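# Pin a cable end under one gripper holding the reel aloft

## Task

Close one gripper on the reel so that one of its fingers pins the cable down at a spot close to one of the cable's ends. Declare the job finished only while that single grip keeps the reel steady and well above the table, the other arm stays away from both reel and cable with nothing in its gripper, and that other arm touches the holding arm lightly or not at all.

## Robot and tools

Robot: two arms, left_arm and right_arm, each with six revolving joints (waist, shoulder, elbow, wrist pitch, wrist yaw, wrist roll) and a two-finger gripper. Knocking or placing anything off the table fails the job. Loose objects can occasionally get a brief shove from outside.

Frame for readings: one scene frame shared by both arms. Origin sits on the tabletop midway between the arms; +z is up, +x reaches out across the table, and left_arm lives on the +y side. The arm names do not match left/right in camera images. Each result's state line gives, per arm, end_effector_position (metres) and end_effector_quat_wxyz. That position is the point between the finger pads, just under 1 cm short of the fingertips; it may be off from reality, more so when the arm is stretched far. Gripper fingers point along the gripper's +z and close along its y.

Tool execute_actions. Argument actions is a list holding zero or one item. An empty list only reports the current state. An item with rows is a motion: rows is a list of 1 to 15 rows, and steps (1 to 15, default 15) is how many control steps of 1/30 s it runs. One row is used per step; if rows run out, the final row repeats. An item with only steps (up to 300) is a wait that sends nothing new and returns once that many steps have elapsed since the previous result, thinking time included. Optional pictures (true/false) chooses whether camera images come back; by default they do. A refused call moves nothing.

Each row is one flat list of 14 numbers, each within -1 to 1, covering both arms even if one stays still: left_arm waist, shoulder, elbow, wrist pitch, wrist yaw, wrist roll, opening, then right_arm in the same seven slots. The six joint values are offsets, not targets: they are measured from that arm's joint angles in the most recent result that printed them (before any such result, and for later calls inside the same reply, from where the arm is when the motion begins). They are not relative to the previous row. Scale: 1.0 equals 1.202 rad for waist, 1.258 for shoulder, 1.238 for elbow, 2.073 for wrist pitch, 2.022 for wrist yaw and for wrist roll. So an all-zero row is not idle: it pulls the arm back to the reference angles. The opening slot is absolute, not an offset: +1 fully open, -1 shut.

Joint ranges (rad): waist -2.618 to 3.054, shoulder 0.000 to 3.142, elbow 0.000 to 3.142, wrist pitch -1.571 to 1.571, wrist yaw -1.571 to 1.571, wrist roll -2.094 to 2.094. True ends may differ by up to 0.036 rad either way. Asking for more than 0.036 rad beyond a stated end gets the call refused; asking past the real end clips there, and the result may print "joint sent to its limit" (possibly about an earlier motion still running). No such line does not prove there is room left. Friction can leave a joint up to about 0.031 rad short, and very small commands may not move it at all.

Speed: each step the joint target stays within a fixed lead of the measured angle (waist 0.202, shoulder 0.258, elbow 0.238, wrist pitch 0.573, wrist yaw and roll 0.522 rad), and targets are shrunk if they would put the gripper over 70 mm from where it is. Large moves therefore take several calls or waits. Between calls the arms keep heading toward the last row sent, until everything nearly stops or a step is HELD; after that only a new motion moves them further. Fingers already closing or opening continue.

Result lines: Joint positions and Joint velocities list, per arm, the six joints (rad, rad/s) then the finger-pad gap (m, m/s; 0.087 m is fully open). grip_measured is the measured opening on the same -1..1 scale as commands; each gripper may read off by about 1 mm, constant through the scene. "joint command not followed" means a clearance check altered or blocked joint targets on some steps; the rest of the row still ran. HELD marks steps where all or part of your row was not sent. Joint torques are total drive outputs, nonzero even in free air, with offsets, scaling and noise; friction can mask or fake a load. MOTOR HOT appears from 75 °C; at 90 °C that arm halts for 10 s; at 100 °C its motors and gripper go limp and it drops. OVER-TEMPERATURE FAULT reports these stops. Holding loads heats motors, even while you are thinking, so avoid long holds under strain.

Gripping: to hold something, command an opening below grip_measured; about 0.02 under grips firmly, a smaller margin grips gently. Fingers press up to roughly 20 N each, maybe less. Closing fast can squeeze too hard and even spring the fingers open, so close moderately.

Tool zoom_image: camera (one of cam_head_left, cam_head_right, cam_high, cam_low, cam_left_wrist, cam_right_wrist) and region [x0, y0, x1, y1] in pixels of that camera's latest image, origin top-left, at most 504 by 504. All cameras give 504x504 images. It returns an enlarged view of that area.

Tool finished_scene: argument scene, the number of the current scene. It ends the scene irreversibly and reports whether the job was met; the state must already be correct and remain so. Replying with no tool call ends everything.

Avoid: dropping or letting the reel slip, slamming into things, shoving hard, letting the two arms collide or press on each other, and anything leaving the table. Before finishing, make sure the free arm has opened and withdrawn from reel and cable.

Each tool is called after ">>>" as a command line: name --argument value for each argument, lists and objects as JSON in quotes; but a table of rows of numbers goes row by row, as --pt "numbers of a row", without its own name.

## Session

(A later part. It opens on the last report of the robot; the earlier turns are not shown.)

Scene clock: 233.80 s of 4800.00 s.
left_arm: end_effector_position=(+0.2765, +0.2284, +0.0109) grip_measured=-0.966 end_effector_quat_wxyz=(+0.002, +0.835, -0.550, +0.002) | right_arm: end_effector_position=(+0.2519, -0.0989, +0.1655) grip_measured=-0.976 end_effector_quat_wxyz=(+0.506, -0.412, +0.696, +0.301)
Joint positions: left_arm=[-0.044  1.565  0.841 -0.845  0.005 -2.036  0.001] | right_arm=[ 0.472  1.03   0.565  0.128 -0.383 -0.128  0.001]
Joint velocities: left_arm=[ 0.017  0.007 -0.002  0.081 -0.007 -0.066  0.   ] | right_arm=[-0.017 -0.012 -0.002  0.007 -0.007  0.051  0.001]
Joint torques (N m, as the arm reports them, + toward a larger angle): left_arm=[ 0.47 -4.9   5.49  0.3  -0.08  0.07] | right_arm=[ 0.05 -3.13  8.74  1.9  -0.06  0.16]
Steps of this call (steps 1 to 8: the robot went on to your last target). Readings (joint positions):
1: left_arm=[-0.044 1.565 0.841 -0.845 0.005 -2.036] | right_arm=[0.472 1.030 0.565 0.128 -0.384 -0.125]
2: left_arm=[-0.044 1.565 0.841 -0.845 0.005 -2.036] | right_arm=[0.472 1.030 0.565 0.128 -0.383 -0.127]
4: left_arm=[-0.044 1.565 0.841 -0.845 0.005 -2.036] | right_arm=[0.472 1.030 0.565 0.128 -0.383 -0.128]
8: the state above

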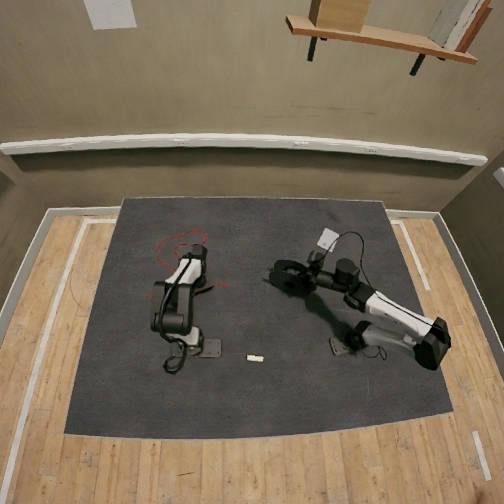

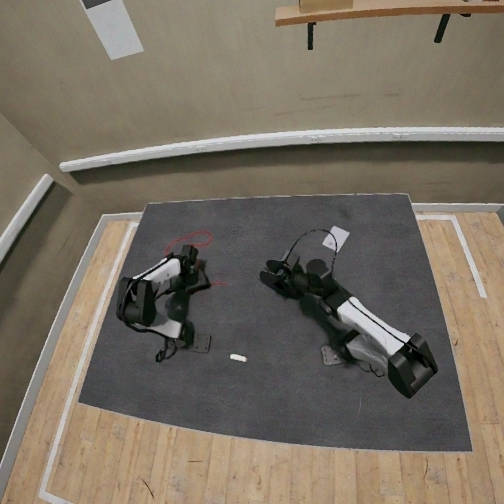

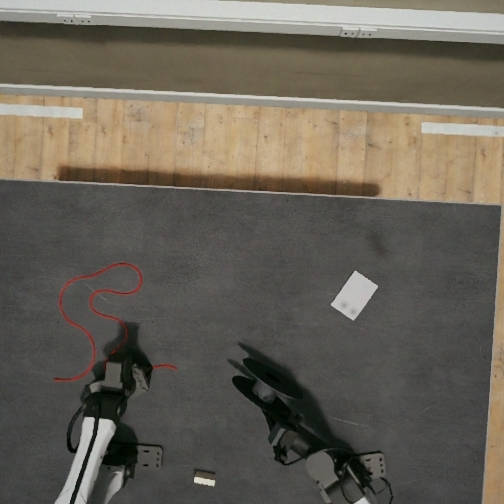

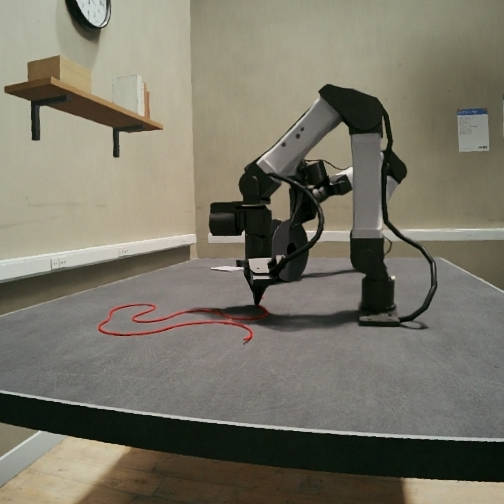

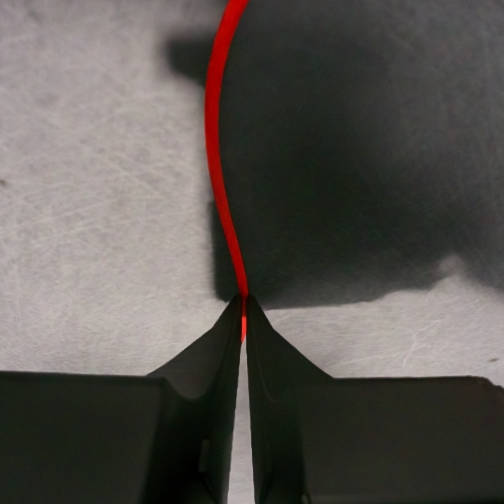

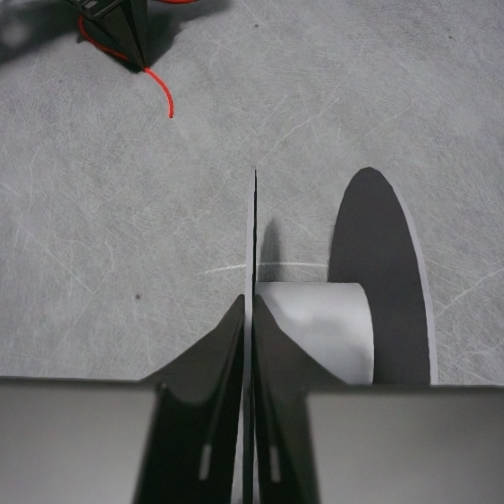

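>>> execute_actions --actions '[{"rows": [[-0.003,0,0.008,-0.0017,0,0.0008,-1,0,0,0.01,0,0,0,-0.985],[-0.0066,0.0004,0.0162,-0.0058,0,0.0038,-1,0,0,0,0,0,0,-0.985],[-0.0086,0.0014,0.0197,-0.0108,0,0.0071,-1,0,0,0,0,0,0,-0.985],[-0.0118,0.0032,0.0257,-0.0146,0,0.0088,-1,0,0,0,0,0,0,-0.985],[-0.0162,0.0057,0.0339,-0.0191,0,0.0109,-1,0,0,0,0,0,0,-0.985],[-0.0219,0.0089,0.0444,-0.0245,0,0.0134,-1,0,0,0,0,0,0,-0.985],[-0.0288,0.0128,0.0571,-0.0306,0,0.0162,-1,0,0,0,0,0,0,-0.985],[-0.0368,0.0173,0.0720,-0.0374,0,0.0193,-1,0,0,0,0,0,0,-0.985],[-0.0460,0.0224,0.0889,-0.0449,0,0.0227,-1,0,0,0,0,0,0,-0.985],[-0.0562,0.0281,0.1078,-0.0530,0,0.0264,-1,0,0,0,0,0,0,-0.985],[-0.0675,0.0344,0.1286,-0.0617,0,0.0304,-1,0,0,0,0,0,0,-0.985],[-0.0797,0.0413,0.1512,-0.0710,0,0.0346,-1,0,0,0,0,0,0,-0.985],[-0.0928,0.0486,0.1754,-0.0807,0,0.0391,-1,0,0,0,0,0,0,-0.985],[-0.1067,0.0564,0.2012,-0.0909,0,0.0437,-1,0,0,0,0,0,0,-0.985],[-0.1214,0.0646,0.2283,-0.1015,0,0.0486,-1,0,0,0,0,0,0,-0.985]], "steps": 15}]' --pictures false

>>> execute_actions --actions '[{"rows": [[-0.0493,0.0346,0.0954,-0.0539,0,0.0280,-1,0,0,0,0,0,0,-0.985],[-0.0653,0.0435,0.1248,-0.0651,0,0.0331,-1,0,0,0,0,0,0,-0.985],[-0.0817,0.0527,0.1552,-0.0765,0,0.0383,-1,0,0,0,0,0,0,-0.985],[-0.0985,0.0622,0.1863,-0.0881,0,0.0436,-1,0,0,0,0,0,0,-0.985],[-0.1157,0.0718,0.2181,-0.0998,0,0.0490,-1,0,0,0,0,0,0,-0.985],[-0.1331,0.0815,0.2502,-0.1115,0,0.0543,-1,0,0,0,0,0,0,-0.985],[-0.1507,0.0914,0.2827,-0.1232,0,0.0596,-1,0,0,0,0,0,0,-0.985],[-0.1683,0.1012,0.3152,-0.1347,0,0.0649,-1,0,0,0,0,0,0,-0.985],[-0.1858,0.1111,0.3476,-0.1461,0,0.0701,-1,0,0,0,0,0,0,-0.985],[-0.2032,0.1208,0.3798,-0.1573,0,0.0753,-1,0,0,0,0,0,0,-0.985],[-0.2204,0.1304,0.4116,-0.1683,0,0.0803,-1,0,0,0,0,0,0,-0.985],[-0.2372,0.1399,0.4427,-0.1789,0,0.0851,-1,0,0,0,0,0,0,-0.985],[-0.2537,0.1491,0.4731,-0.1891,0,0.0898,-1,0,0,0,0,0,0,-0.985],[-0.2696,0.1580,0.5025,-0.1988,0,0.0942,-1,0,0,0,0,0,0,-0.985],[-0.2849,0.1666,0.5309,-0.2081,0,0.0985,-1,0,0,0,0,0,0,-0.985]], "steps": 15}]' --pictures false

>>> execute_actions --actions '[{"rows": [[-0.0497,0.0352,0.0961,-0.0487,0,0.0260,-1,0,0,0,0,0,0,-0.985],[-0.0636,0.0430,0.1219,-0.0568,0,0.0297,-1,0,0,0,0,0,0,-0.985],[-0.0767,0.0504,0.1461,-0.0643,0,0.0331,-1,0,0,0,0,0,0,-0.985],[-0.0889,0.0572,0.1687,-0.0711,0,0.0362,-1,0,0,0,0,0,0,-0.985],[-0.1002,0.0635,0.1895,-0.0772,0,0.0390,-1,0,0,0,0,0,0,-0.985],[-0.1104,0.0692,0.2084,-0.0826,0,0.0415,-1,0,0,0,0,0,0,-0.985],[-0.1196,0.0744,0.2253,-0.0871,0,0.0435,-1,0,0,0,0,0,0,-0.985],[-0.1276,0.0789,0.2402,-0.0909,0,0.0453,-1,0,0,0,0,0,0,-0.985],[-0.1345,0.0837,0.2529,-0.0939,0,0.0466,-1,0,0,0,0,0,0,-0.985],[-0.1402,0.0879,0.2634,-0.0960,0,0.0476,-1,0,0,0,0,0,0,-0.985],[-0.1446,0.0914,0.2717,-0.0973,0,0.0482,-1,0,0,0,0,0,0,-0.985],[-0.1478,0.0942,0.2776,-0.0977,0,0.0484,-1,0,0,0,0,0,0,-0.985],[-0.1497,0.0963,0.2811,-0.0977,0,0.0484,-1,0,0,0,0,0,0,-0.985],[-0.1504,0.0976,0.2823,-0.0977,0,0.0484,-1,0,0,0,0,0,0,-0.985],[-0.1504,0.0980,0.2823,-0.0977,0,0.0484,-1,0,0,0,0,0,0,-0.985]], "steps": 15}]' --pictures false

>>> execute_actions --actions '[{"steps": 12}]'

Scene clock: 293.73 s of 4800.00 s.
left_arm: end_effector_position=(+0.2999, +0.1948, +0.0462) grip_measured=-0.966 end_effector_quat_wxyz=(-0.002, +0.786, -0.618, +0.010) | right_arm: end_effector_position=(+0.2522, -0.0989, +0.1657) grip_measured=-0.980 end_effector_quat_wxyz=(+0.507, -0.413, +0.695, +0.300)
Joint positions: left_arm=[-0.152  1.617  1.045 -0.979  0.005 -1.977  0.001] | right_arm=[ 0.472  1.03   0.565  0.129 -0.383 -0.132  0.001]
Joint velocities: left_arm=[-0.462  0.291  0.901 -0.447  0.007  0.271  0.001] | right_arm=[ 0.007 -0.012  0.022 -0.007 -0.037  0.022  0.   ]
Joint torques (N m, as the arm reports them, + toward a larger angle): left_arm=[ 0.3  -6.23  7.87  0.41  0.08  0.12] | right_arm=[ 0.11 -3.15  7.    2.   -0.03  0.1 ]
Steps of this call (steps 1 to 15: the robot went on to your last target; steps 16 to 200: nothing new was sent; then 52.77 s passed at rest; steps 201 to 215: all 15 steps of this action). Readings (joint positions):
201: left_arm=[-0.044 1.565 0.841 -0.845 0.005 -2.036] | right_arm=[0.472 1.030 0.565 0.129 -0.383 -0.130]
202: left_arm=[-0.044 1.565 0.841 -0.845 0.005 -2.035] | right_arm=[0.472 1.030 0.565 0.129 -0.383 -0.131]
204: left_arm=[-0.044 1.565 0.841 -0.846 0.005 -2.033] | right_arm=[0.472 1.030 0.565 0.129 -0.383 -0.132]
208: left_arm=[-0.063 1.566 0.873 -0.882 0.005 -2.020] | right_arm=[0.472 1.030 0.565 0.129 -0.383 -0.132]
215: the state above

Scene clock: 294.23 s of 4800.00 s.
left_arm: end_effector_position=(+0.3231, +0.0807, +0.1397) grip_measured=-0.966 end_effector_quat_wxyz=(+0.016, -0.625, +0.779, -0.041) | right_arm: end_effector_position=(+0.2522, -0.0989, +0.1657) grip_measured=-0.980 end_effector_quat_wxyz=(+0.507, -0.413, +0.694, +0.300)
Joint positions: left_arm=[-0.455  1.795  1.619 -1.307  0.005 -1.824  0.001] | right_arm=[ 0.472  1.03   0.565  0.129 -0.383 -0.133  0.001]
Joint velocities: left_arm=[-0.564  0.3    1.048 -0.652 -0.022  0.227  0.   ] | right_arm=[-0.017  0.007  0.012 -0.022 -0.022 -0.037 -0.001]
Joint torques (N m, as the arm reports them, + toward a larger angle): left_arm=[ 0.03 -8.52  7.79  0.35 -0.12  0.1 ] | right_arm=[ 0.12 -3.14  7.    2.01 -0.02  0.07]
Steps of this call (steps 1 to 15: all 15 steps of this action). Readings (joint positions):
1: left_arm=[-0.169 1.628 1.079 -0.999 0.005 -1.967] | right_arm=[0.472 1.030 0.565 0.129 -0.383 -0.132]
2: left_arm=[-0.187 1.639 1.114 -1.020 0.005 -1.958] | right_arm=[0.472 1.030 0.565 0.129 -0.383 -0.132]
4: left_arm=[-0.227 1.663 1.189 -1.063 0.005 -1.937] | right_arm=[0.472 1.030 0.565 0.129 -0.383 -0.133]
8: left_arm=[-0.310 1.712 1.346 -1.152 0.005 -1.895] | right_arm=[0.472 1.030 0.565 0.129 -0.383 -0.133]
15: the state above

Scene clock: 294.73 s of 4800.00 s.
left_arm: end_effector_position=(+0.3022, +0.0160, +0.1870) grip_measured=-0.966 end_effector_quat_wxyz=(+0.022, -0.519, +0.852, -0.061) | right_arm: end_effector_position=(+0.2522, -0.0989, +0.1657) grip_measured=-0.980 end_effector_quat_wxyz=(+0.507, -0.413, +0.694, +0.300)
Joint positions: left_arm=[-0.63   1.899  1.94  -1.481  0.005 -1.739  0.001] | right_arm=[ 0.472  1.03   0.565  0.129 -0.383 -0.133  0.001]
Joint velocities: left_arm=[-0.032  0.056  0.042 -0.081  0.007  0.066 -0.   ] | right_arm=[-0.002 -0.027  0.007  0.037 -0.022  0.037  0.001]
Joint torques (N m, as the arm reports them, + toward a larger angle): left_arm=[ 0.22 -8.62  8.26  0.49  0.02  0.27] | right_arm=[ 0.12 -3.14  7.01  2.01 -0.02  0.06]
Steps of this call (steps 1 to 15: all 15 steps of this action). Readings (joint positions):
1: left_arm=[-0.475 1.807 1.656 -1.326 0.005 -1.814] | right_arm=[0.472 1.030 0.565 0.129 -0.383 -0.133]
2: left_arm=[-0.494 1.818 1.691 -1.343 0.005 -1.806] | right_arm=[0.472 1.030 0.565 0.129 -0.383 -0.133]
4: left_arm=[-0.530 1.838 1.756 -1.373 0.005 -1.789] | right_arm=[0.472 1.030 0.565 0.129 -0.383 -0.133]
8: left_arm=[-0.586 1.870 1.858 -1.429 0.005 -1.762] | right_arm=[0.472 1.030 0.565 0.129 -0.383 -0.133]
15: the state above

Scene clock: 295.13 s of 4800.00 s.
left_arm: end_effector_position=(+0.2987, +0.0182, +0.1842) grip_measured=-0.966 end_effector_quat_wxyz=(+0.017, -0.516, +0.855, -0.050) | right_arm: end_effector_position=(+0.2522, -0.0989, +0.1657) grip_measured=-0.980 end_effector_quat_wxyz=(+0.507, -0.413, +0.694, +0.300)
Joint positions: left_arm=[-0.63   1.906  1.941 -1.5    0.005 -1.732  0.001] | right_arm=[ 0.472  1.03   0.565  0.129 -0.383 -0.133  0.001]
Joint velocities: left_arm=[-0.017  0.007  0.007 -0.051  0.007  0.051  0.   ] | right_arm=[-0.007  0.017  0.007  0.007 -0.081  0.066 -0.001]
Joint torques (N m, as the arm reports them, + toward a larger angle): left_arm=[ 0.6  -9.02  8.55  0.48 -0.07  0.08] | right_arm=[ 0.11 -3.15  7.    2.01 -0.02  0.07]
Steps of this call (steps 1 to 12: the robot went on to your last target). Readings (joint positions):
1: left_arm=[-0.630 1.901 1.941 -1.485 0.005 -1.737] | right_arm=[0.472 1.030 0.565 0.129 -0.383 -0.133]
2: left_arm=[-0.630 1.902 1.941 -1.488 0.005 -1.736] | right_arm=[0.472 1.030 0.565 0.129 -0.383 -0.133]
4: left_arm=[-0.630 1.905 1.941 -1.493 0.005 -1.735] | right_arm=[0.472 1.030 0.565 0.129 -0.383 -0.133]
8: left_arm=[-0.630 1.906 1.941 -1.498 0.005 -1.733] | right_arm=[0.472 1.030 0.565 0.129 -0.383 -0.133]
12: the state above

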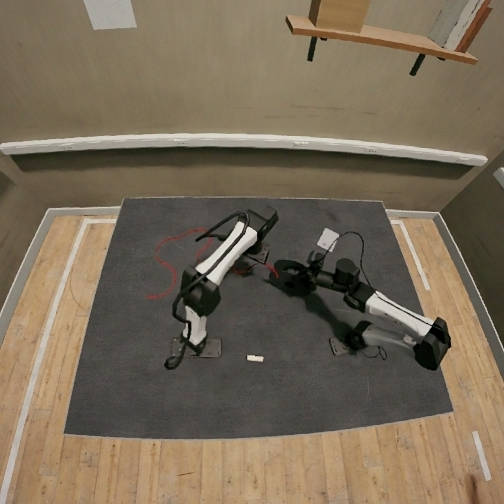

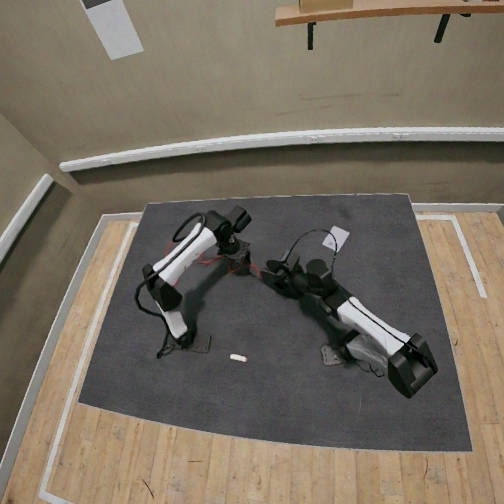

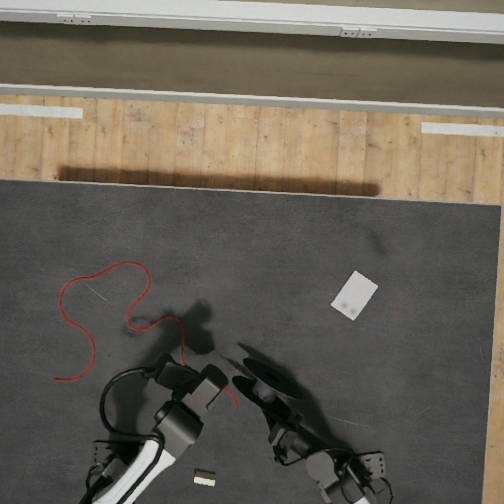

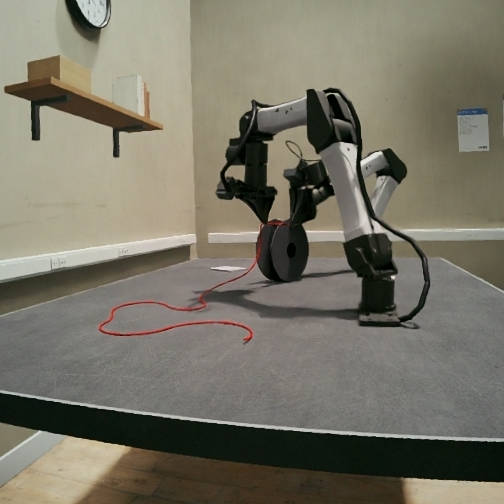

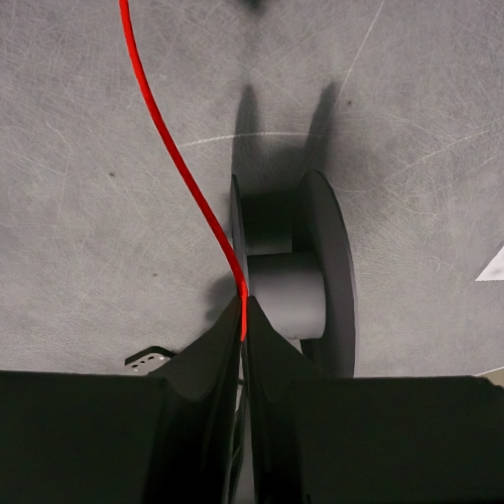

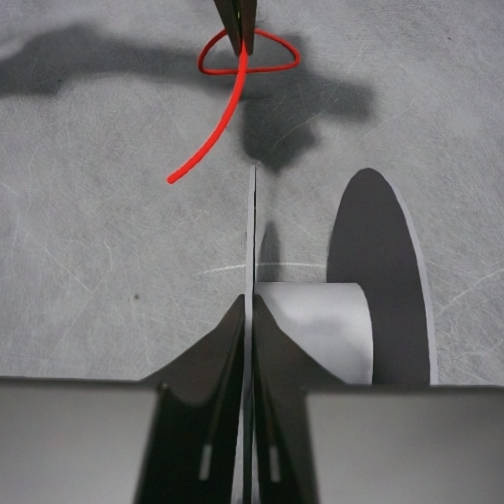

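>>> zoom_image --camera "cam_low" --region '[230, 180, 330, 280]'

>>> zoom_image --camera "cam_head_left" --region '[230, 230, 320, 310]'

Region (230, 180, 330, 280) of cam_low's 504x504 image, scaled by 5.040, with more detail than that image has.

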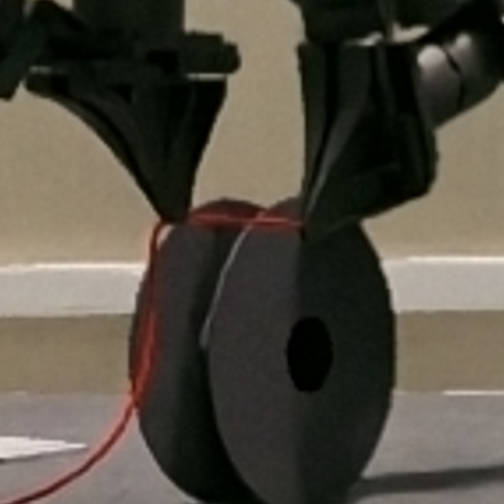

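Region (230, 230, 320, 310) of cam_head_left's 504x504 image, scaled by 5.600, with more detail than that image has.

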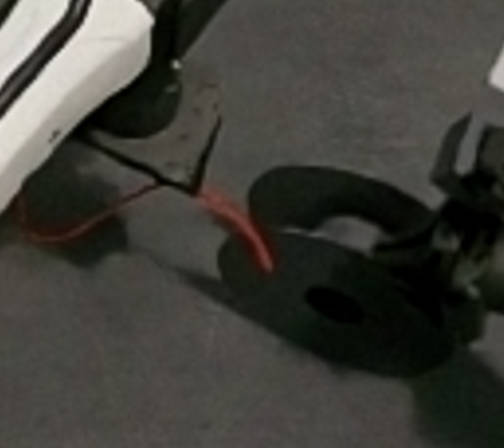

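>>> execute_actions --actions '[{"rows": [[-0.0014,-0.0006,-0.0013,0.0017,0,-0.0101,-1,0,0,0,0,0,0,-0.95],[-0.0056,-0.0022,-0.0052,0.0038,0,-0.0221,-1,0,0,0,0,0,0,-0.9],[-0.0124,-0.0049,-0.0114,0.0065,0,-0.0380,-1,0,0,0,0,0,0,-0.8],[-0.0213,-0.0085,-0.0195,0.0097,0,-0.0568,-1,0,0,0,0,0,0,-0.68],[-0.0318,-0.0126,-0.0292,0.0133,0,-0.0774,-1,0,0,0,0,0,0,-0.55],[-0.0434,-0.0172,-0.0398,0.0169,0,-0.0987,-1,0,0,0,0,0,0,-0.42],[-0.0552,-0.0220,-0.0507,0.0205,0,-0.1193,-1,0,0,0,0,0,0,-0.29],[-0.0668,-0.0266,-0.0613,0.0237,0,-0.1381,-1,0,0,0,0,0,0,-0.16],[-0.0773,-0.0307,-0.0710,0.0264,0,-0.1540,-1,0,0,0,0,0,0,-0.03],[-0.0862,-0.0343,-0.0791,0.0285,0,-0.1660,-1,0,0,0,0,0,0,0.1],[-0.0930,-0.0370,-0.0853,0.0298,0,-0.1735,-1,0,0,0,0,0,0,0.22],[-0.0972,-0.0386,-0.0892,0.0302,0,-0.1761,-1,0,0,0,0,0,0,0.32],[-0.0986,-0.0392,-0.0905,0.0302,0,-0.1761,-1,0,0,0,0,0,0,0.4],[-0.0986,-0.0392,-0.0905,0.0302,0,-0.1761,-1,0,0,0,0,0,0,0.45]], "steps": 15}]' --pictures false

>>> execute_actions --actions '[{"steps": 12}]'

>>> zoom_image --camera "cam_low" --region '[240, 185, 330, 265]'

Scene clock: 352.77 s of 4800.00 s.
left_arm: end_effector_position=(+0.2708, -0.0127, +0.1692) grip_measured=-0.966 end_effector_quat_wxyz=(+0.004, -0.592, +0.805, -0.039) | right_arm: end_effector_position=(+0.2522, -0.0989, +0.1657) grip_measured=+0.443 end_effector_quat_wxyz=(+0.507, -0.413, +0.694, +0.300)
Joint positions: left_arm=[-0.749  1.884  1.85  -1.459  0.005 -2.033  0.001] | right_arm=[ 0.472  1.03   0.565  0.129 -0.383 -0.133  0.063]
Joint velocities: left_arm=[-0.046 -0.032 -0.032  0.051  0.081 -0.271 -0.001] | right_arm=[ 0.007 -0.012  0.002 -0.022  0.051  0.007  0.012]
Joint torques (N m, as the arm reports them, + toward a larger angle): left_arm=[  0.52 -12.5    4.33   0.69  -0.06   0.04] | right_arm=[ 0.12 -3.15  6.99  2.03 -0.02  0.06]
joint sent to its limit (left arm) — the command would take joint 6 (wrist roll) past its lower limit, so that joint was sent only as far as its limit.
Steps of this call (steps 1 to 30: the robot went on to your last target; steps 31 to 210: nothing new was sent; then 50.13 s passed at rest; steps 211 to 225: all 15 steps of this action). Readings (joint positions):
211: left_arm=[-0.630 1.906 1.941 -1.501 0.005 -1.734] | right_arm=[0.472 1.030 0.565 0.129 -0.383 -0.133]
212: left_arm=[-0.630 1.906 1.941 -1.501 0.005 -1.741] | right_arm=[0.472 1.030 0.565 0.129 -0.383 -0.133]
214: left_arm=[-0.633 1.906 1.941 -1.500 0.005 -1.769] | right_arm=[0.472 1.030 0.565 0.129 -0.383 -0.133]
218: left_arm=[-0.670 1.901 1.909 -1.480 0.005 -1.876] | right_arm=[0.472 1.030 0.565 0.129 -0.383 -0.133]
225: the state above

Scene clock: 353.17 s of 4800.00 s.
left_arm: end_effector_position=(+0.2739, -0.0146, +0.1714) grip_measured=-0.966 end_effector_quat_wxyz=(+0.004, -0.609, +0.791, -0.046) | right_arm: end_effector_position=(+0.2522, -0.0989, +0.1657) grip_measured=+0.450 end_effector_quat_wxyz=(+0.507, -0.413, +0.694, +0.300)
Joint positions: left_arm=[-0.749  1.879  1.85  -1.45   0.005 -2.077  0.001] | right_arm=[ 0.472  1.03   0.565  0.129 -0.383 -0.133  0.063]
Joint velocities: left_arm=[-0.007 -0.002 -0.012 -0.022  0.139 -0.022 -0.   ] | right_arm=[-0.012 -0.002 -0.022 -0.051 -0.007  0.007  0.001]
Joint torques (N m, as the arm reports them, + toward a larger angle): left_arm=[  0.44 -12.05   4.56   0.62  -0.08   0.01] | right_arm=[ 0.12 -3.15  7.    2.01 -0.02  0.06]
joint sent to its limit (left arm) — the command would take joint 6 (wrist roll) past its lower limit, so that joint was sent only as far as its limit.
Steps of this call (steps 1 to 12: the robot went on to your last target). Readings (joint positions):
1: left_arm=[-0.749 1.883 1.850 -1.458 0.005 -2.043] | right_arm=[0.472 1.030 0.565 0.129 -0.383 -0.133]
2: left_arm=[-0.749 1.882 1.850 -1.456 0.005 -2.050] | right_arm=[0.472 1.030 0.565 0.129 -0.383 -0.133]
4: left_arm=[-0.749 1.880 1.850 -1.454 0.005 -2.061] | right_arm=[0.472 1.030 0.565 0.129 -0.383 -0.133]
8: left_arm=[-0.749 1.879 1.850 -1.451 0.005 -2.072] | right_arm=[0.472 1.030 0.565 0.129 -0.383 -0.133]
12: the state above

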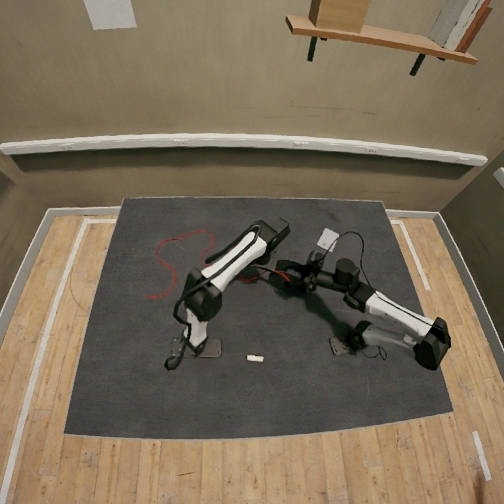

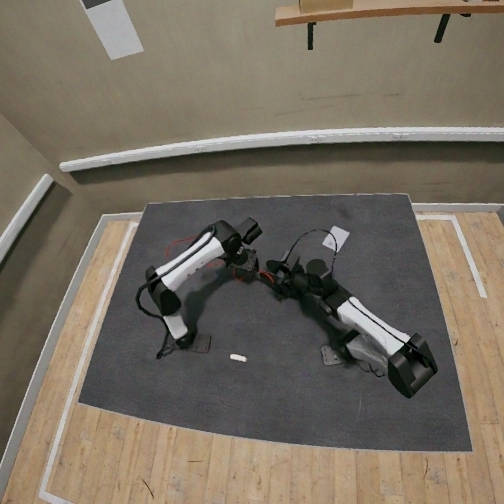

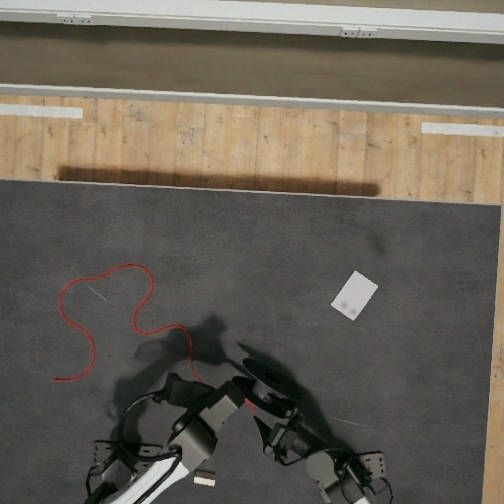

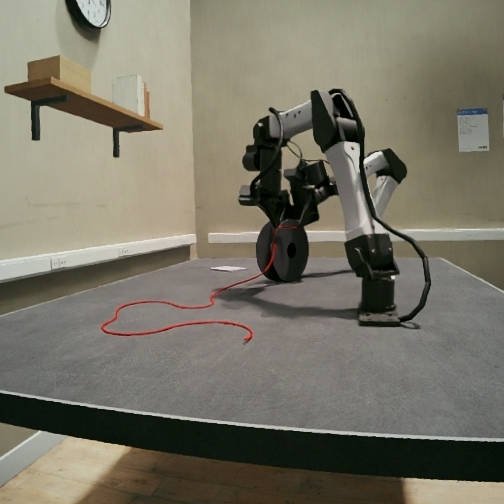

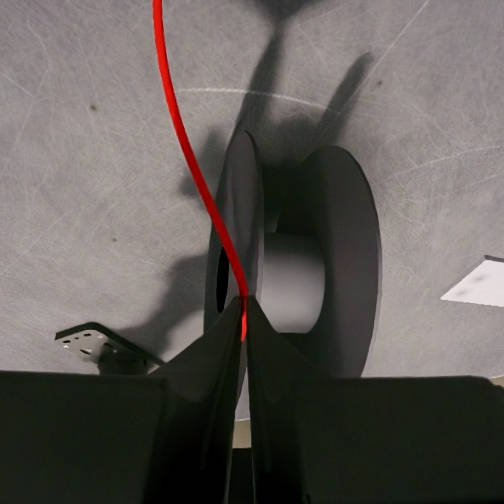

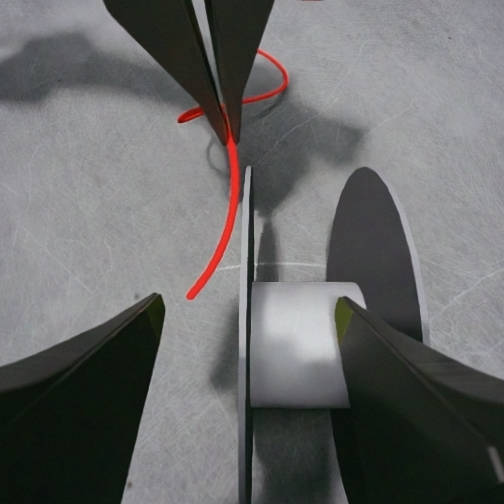

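Region (240, 185, 330, 265) of cam_low's 504x504 image, scaled by 5.600, with more detail than that image has.

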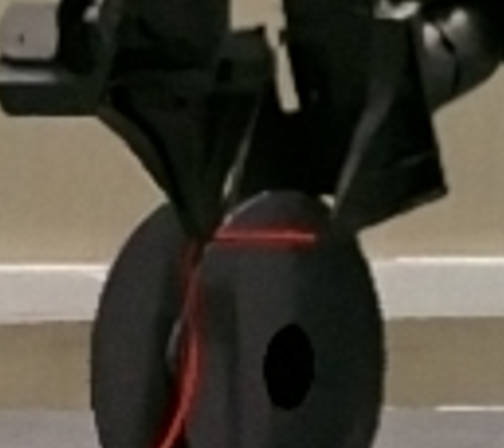

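>>> zoom_image --camera "cam_low" --region '[265, 205, 315, 240]'

>>> zoom_image --camera "cam_head_left" --region '[250, 250, 310, 300]'

Region (265, 205, 315, 240) of cam_low's 504x504 image, scaled by 10.080, with more detail than that image has; it fills the top 353 rows of this view, and the rest is white.

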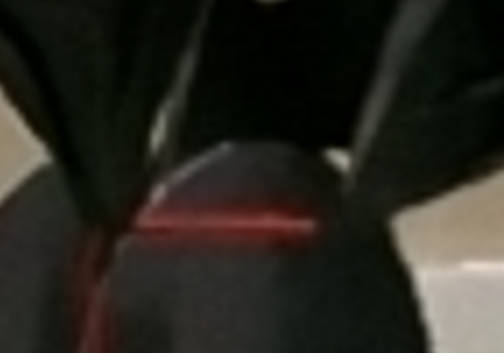

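Region (250, 250, 310, 300) of cam_head_left's 504x504 image, scaled by 8.400, with more detail than that image has.

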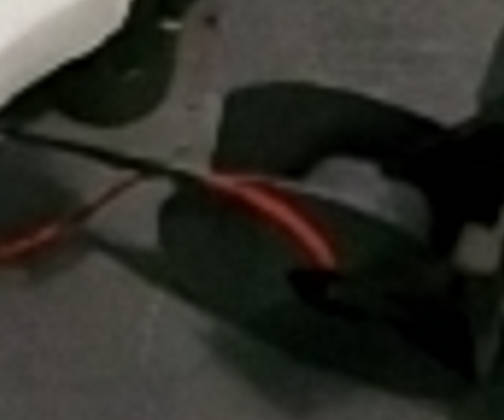

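>>> execute_actions --actions '[{"rows": [[-0.003,-0.008,0.008,0.004,0,0,-1,0,0,0,0,0,0,0.45],[-0.006,-0.004,0.016,0.004,0,0,-1,0,0,0,0,0,0,0.45],[-0.010,0,0.022,0.005,0,0,-1,0,0,0,0,0,0,0.45],[-0.0155,0,0.026,0.006,0,0,-1,0,0,0,0,0,0,0.45],[-0.0215,0,0.030,0.007,0,0,-1,0,0,0,0,0,0,0.45],[-0.028,0,0.034,0.008,0,0,-1,0,0,0,0,0,0,0.45],[-0.035,0,0.037,0.009,0,0,-1,0,0,0,0,0,0,0.45],[-0.042,0,0.040,0.0105,0,0,-1,0,0,0,0,0,0,0.45],[-0.049,0,0.042,0.012,0,0,-1,0,0,0,0,0,0,0.45],[-0.0555,0,0.042,0.013,0,0,-1,0,0,0,0,0,0,0.45],[-0.061,0,0.042,0.014,0,0,-1,0,0,0,0,0,0,0.45],[-0.0655,0,0.042,0.015,0,0,-1,0,0,0,0,0,0,0.45],[-0.0688,0,0.042,0.015,0,0,-1,0,0,0,0,0,0,0.45],[-0.0706,0,0.042,0.015,0,0,-1,0,0,0,0,0,0,0.45],[-0.0712,0,0.042,0.015,0,0,-1,0,0,0,0,0,0,0.45]], "steps": 15}]' --pictures false

>>> execute_actions --actions '[{"steps": 10}]'

>>> zoom_image --camera "cam_low" --region '[265, 200, 320, 240]'

Scene clock: 385.70 s of 4800.00 s.
left_arm: end_effector_position=(+0.2561, -0.0401, +0.1795) grip_measured=-0.966 end_effector_quat_wxyz=(+0.005, -0.579, +0.813, -0.066) | right_arm: end_effector_position=(+0.2522, -0.0989, +0.1657) grip_measured=+0.450 end_effector_quat_wxyz=(+0.507, -0.413, +0.694, +0.300)
Joint positions: left_arm=[-0.826  1.879  1.875 -1.433  0.005 -2.08   0.001] | right_arm=[ 0.472  1.03   0.565  0.129 -0.383 -0.133  0.063]
Joint velocities: left_arm=[-0.095  0.017  0.007  0.066  0.007  0.022 -0.001] | right_arm=[ 0.002  0.012 -0.012 -0.037 -0.022 -0.007 -0.   ]
Joint torques (N m, as the arm reports them, + toward a larger angle): left_arm=[  0.38 -10.22   8.88   0.71  -0.02   0.05] | right_arm=[ 0.11 -3.14  7.    2.01 -0.02  0.06]
joint sent to its limit (left arm) — the command would take joint 6 (wrist roll) past its lower limit, so that joint was sent only as far as its limit.
Steps of this call (steps 1 to 30: the robot went on to your last target; steps 31 to 210: nothing new was sent; then 25.03 s passed at rest; steps 211 to 225: all 15 steps of this action). Readings (joint positions):
211: left_arm=[-0.749 1.879 1.850 -1.449 0.005 -2.080] | right_arm=[0.472 1.030 0.565 0.129 -0.383 -0.133]
212: left_arm=[-0.749 1.879 1.850 -1.449 0.005 -2.080] | right_arm=[0.472 1.030 0.565 0.129 -0.383 -0.133]
214: left_arm=[-0.749 1.879 1.850 -1.449 0.005 -2.080] | right_arm=[0.472 1.030 0.565 0.129 -0.383 -0.133]
218: left_arm=[-0.771 1.879 1.862 -1.448 0.005 -2.080] | right_arm=[0.472 1.030 0.565 0.129 -0.383 -0.133]
225: the state above

Scene clock: 386.03 s of 4800.00 s.
left_arm: end_effector_position=(+0.2555, -0.0413, +0.1796) grip_measured=-0.966 end_effector_quat_wxyz=(+0.005, -0.577, +0.814, -0.067) | right_arm: end_effector_position=(+0.2522, -0.0989, +0.1657) grip_measured=+0.450 end_effector_quat_wxyz=(+0.507, -0.413, +0.694, +0.300)
Joint positions: left_arm=[-0.829  1.879  1.875 -1.431  0.005 -2.08   0.001] | right_arm=[ 0.472  1.03   0.565  0.129 -0.383 -0.133  0.063]
Joint velocities: left_arm=[-0.007 -0.002 -0.017  0.007  0.022  0.007  0.001] | right_arm=[-0.017  0.012  0.002  0.007 -0.11  -0.051 -0.   ]
Joint torques (N m, as the arm reports them, + toward a larger angle): left_arm=[  0.2  -10.01   8.4    0.69   0.03   0.07] | right_arm=[ 0.11 -3.14  6.99  2.02 -0.02  0.06]
Steps of this call (steps 1 to 10: the robot went on to your last target). Readings (joint positions):
1: left_arm=[-0.829 1.879 1.875 -1.433 0.005 -2.080] | right_arm=[0.472 1.030 0.565 0.129 -0.383 -0.133]
2: left_arm=[-0.829 1.879 1.875 -1.432 0.005 -2.080] | right_arm=[0.472 1.030 0.565 0.129 -0.383 -0.133]
4: left_arm=[-0.829 1.879 1.875 -1.432 0.005 -2.080] | right_arm=[0.472 1.030 0.565 0.129 -0.383 -0.133]
8: left_arm=[-0.829 1.879 1.875 -1.431 0.005 -2.080] | right_arm=[0.472 1.030 0.565 0.129 -0.383 -0.133]
10: the state above

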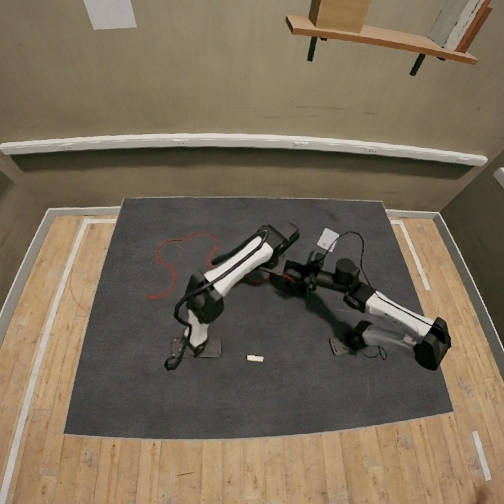

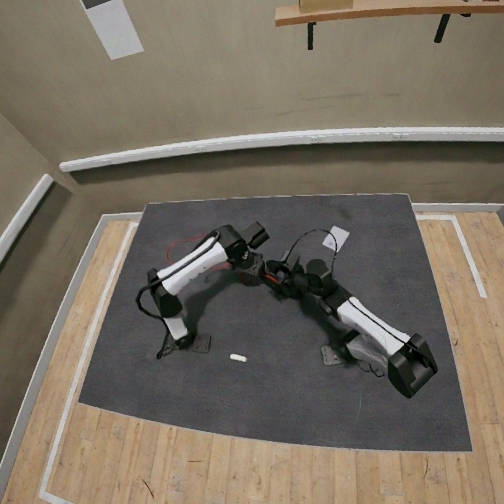

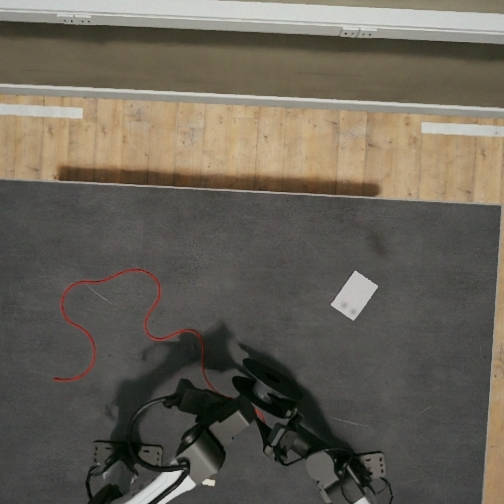

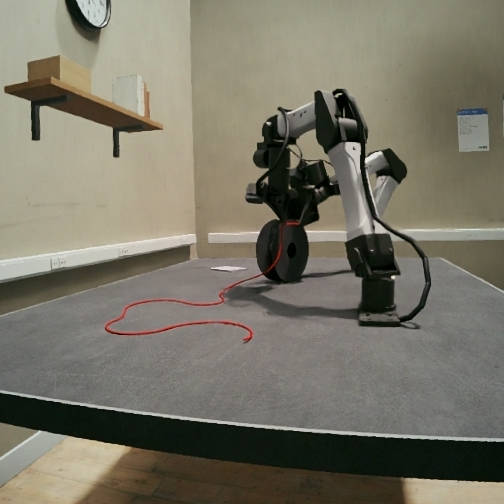

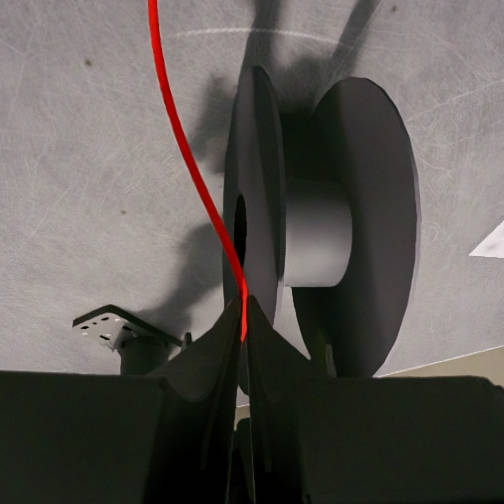

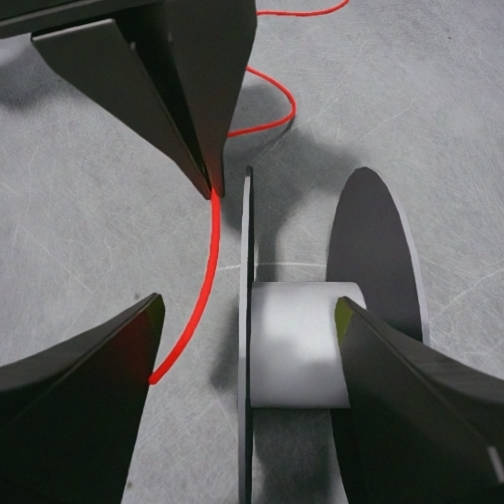

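Region (265, 200, 320, 240) of cam_low's 504x504 image, scaled by 9.164, with more detail than that image has; it fills the top 367 rows of this view, and the rest is white.

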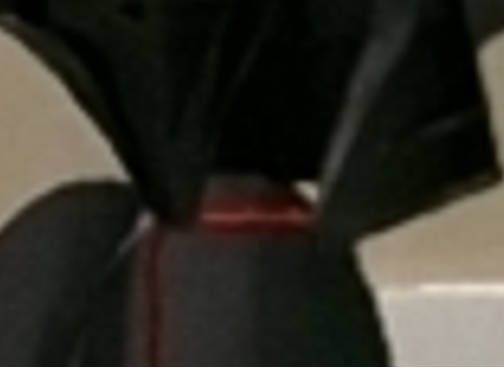

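>>> execute_actions --actions '[{"rows": [[0,0,0.010,0.006,0,0,-1,0,0,0,0,0,0,0.45],[0,0,-0.002,0.007,0,0,-1,0,0,0,0,0,0,0.45],[0,0,-0.012,0.008,0,0,-1,0,0,0,0,0,0,0.45],[0,0,-0.019,0.009,0,0,-1,0,0,0,0,0,0,0.45],[0,0,-0.023,0.010,0,0,-1,0,0,0,0,0,0,0.45],[0,0,-0.026,0.011,0,0,-1,0,0,0,0,0,0,0.43],[0,0,-0.0285,0.0116,0,0,-1,0,0,0,0,0,0,0.39],[0,0,-0.0303,0.0116,0,0,-1,0,0,0,0,0,0,0.33],[0,0,-0.0303,0.0116,0,0,-1,0,0,0,0,0,0,0.25],[0,0,-0.0303,0.0116,0,0,-1,0,0,0,0,0,0,0.16],[0,0,-0.0303,0.0116,0,0,-1,0,0,0,0,0,0,0.07],[0,0,-0.0303,0.0116,0,0,-1,0,0,0,0,0,0,-0.02],[0,0,-0.0303,0.0116,0,0,-1,0,0,0,0,0,0,-0.11],[0,0,-0.0303,0.0116,0,0,-1,0,0,0,0,0,0,-0.20],[0,0,-0.0303,0.0116,0,0,-1,0,0,0,0,0,0,-0.30]], "steps": 15}]' --pictures false

>>> execute_actions --actions '[{"steps": 8}]'

>>> zoom_image --camera "cam_low" --region '[265, 200, 320, 240]'

Scene clock: 398.67 s of 4800.00 s.
left_arm: end_effector_position=(+0.2552, -0.0410, +0.1752) grip_measured=-0.966 end_effector_quat_wxyz=(+0.004, -0.578, +0.814, -0.065) | right_arm: end_effector_position=(+0.2522, -0.0989, +0.1657) grip_measured=-0.255 end_effector_quat_wxyz=(+0.507, -0.413, +0.694, +0.300)
Joint positions: left_arm=[-0.829  1.879  1.858 -1.42   0.005 -2.08   0.001] | right_arm=[ 0.472  1.03   0.565  0.129 -0.383 -0.133  0.033]
Joint velocities: left_arm=[ 0.007 -0.007  0.007 -0.037 -0.051 -0.066  0.   ] | right_arm=[ 0.007  0.007 -0.007  0.051 -0.066 -0.022 -0.08 ]
Joint torques (N m, as the arm reports them, + toward a larger angle): left_arm=[  0.3  -10.09   4.23   0.62  -0.08   0.06] | right_arm=[ 0.11 -3.14  7.    2.01 -0.02  0.06]
Steps of this call (steps 1 to 15: the robot went on to your last target; steps 16 to 200: nothing new was sent; then 5.47 s passed at rest; steps 201 to 215: all 15 steps of this action). Readings (joint positions):
201: left_arm=[-0.829 1.879 1.875 -1.431 0.005 -2.080] | right_arm=[0.472 1.030 0.565 0.129 -0.383 -0.133]
202: left_arm=[-0.829 1.879 1.875 -1.431 0.005 -2.080] | right_arm=[0.472 1.030 0.565 0.129 -0.383 -0.133]
204: left_arm=[-0.829 1.879 1.875 -1.429 0.005 -2.080] | right_arm=[0.472 1.030 0.565 0.129 -0.383 -0.133]
208: left_arm=[-0.829 1.879 1.869 -1.422 0.005 -2.080] | right_arm=[0.472 1.030 0.565 0.129 -0.383 -0.133]
215: the state above

Scene clock: 398.93 s of 4800.00 s.
left_arm: end_effector_position=(+0.2554, -0.0412, +0.1753) grip_measured=-0.966 end_effector_quat_wxyz=(+0.004, -0.578, +0.814, -0.065) | right_arm: end_effector_position=(+0.2522, -0.0989, +0.1657) grip_measured=-0.300 end_effector_quat_wxyz=(+0.507, -0.413, +0.694, +0.300)
Joint positions: left_arm=[-0.829  1.879  1.858 -1.419  0.005 -2.08   0.001] | right_arm=[ 0.472  1.03   0.565  0.129 -0.383 -0.133  0.031]
Joint velocities: left_arm=[ 0.002  0.002 -0.017  0.007  0.022 -0.022  0.001] | right_arm=[-0.007 -0.012  0.002 -0.051 -0.037 -0.022 -0.001]
Joint torques (N m, as the arm reports them, + toward a larger angle): left_arm=[  0.47 -10.     4.41   0.66  -0.04   0.06] | right_arm=[ 0.12 -3.15  6.99  2.02 -0.02  0.06]
Steps of this call (steps 1 to 8: the robot went on to your last target). Readings (joint positions):
1: left_arm=[-0.829 1.879 1.858 -1.420 0.005 -2.080] | right_arm=[0.472 1.030 0.565 0.129 -0.383 -0.133]
2: left_arm=[-0.829 1.879 1.858 -1.420 0.005 -2.080] | right_arm=[0.472 1.030 0.565 0.129 -0.383 -0.133]
4: left_arm=[-0.829 1.879 1.858 -1.419 0.005 -2.080] | right_arm=[0.472 1.030 0.565 0.129 -0.383 -0.133]
8: the state above

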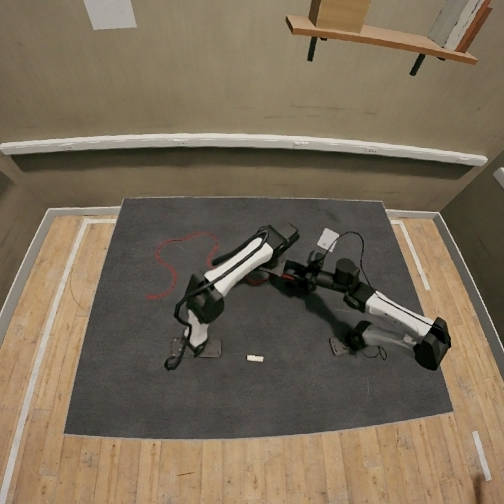

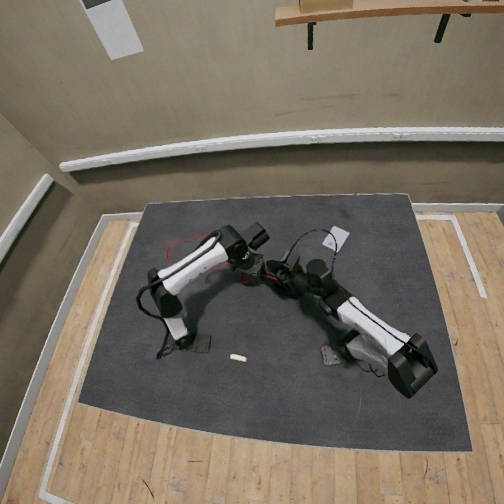

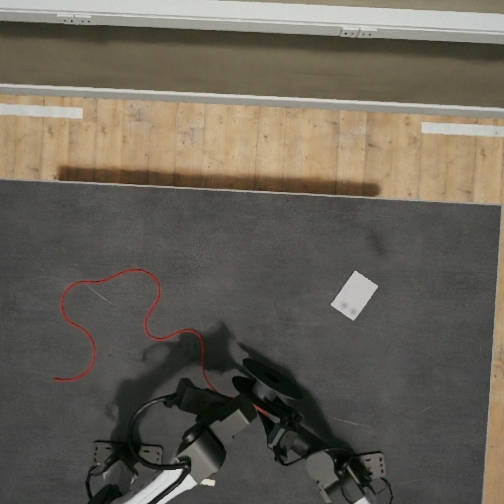

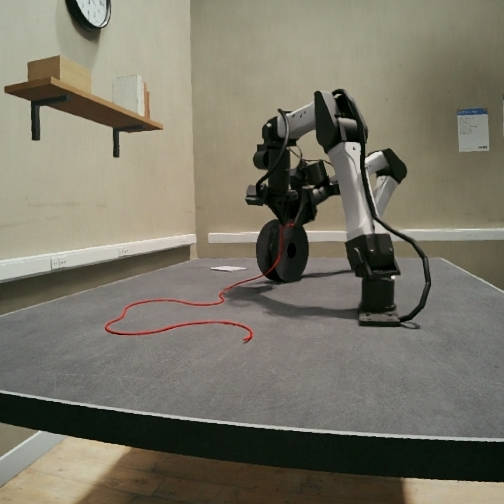

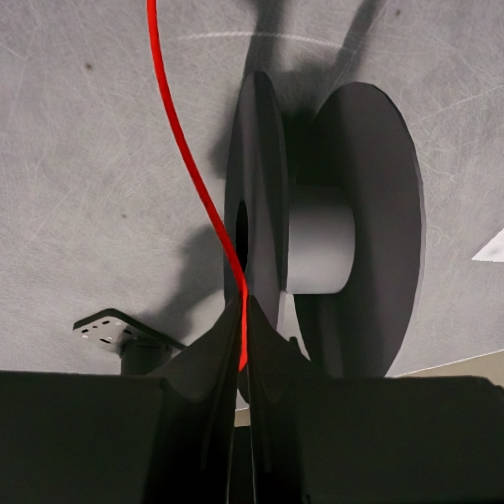

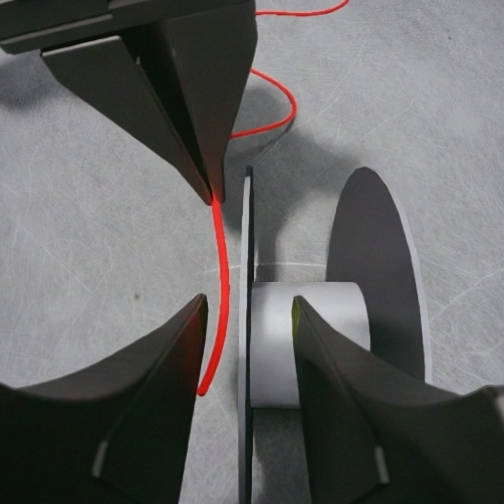

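Region (265, 200, 320, 240) of cam_low's 504x504 image, scaled by 9.164, with more detail than that image has; it fills the top 367 rows of this view, and the rest is white.

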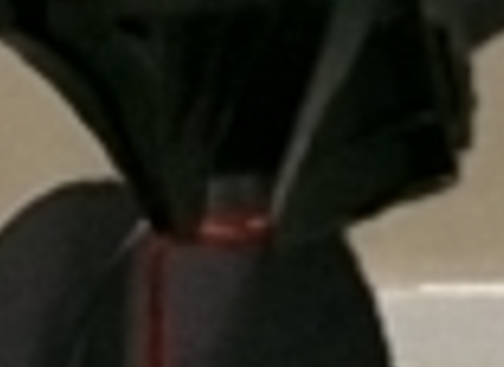

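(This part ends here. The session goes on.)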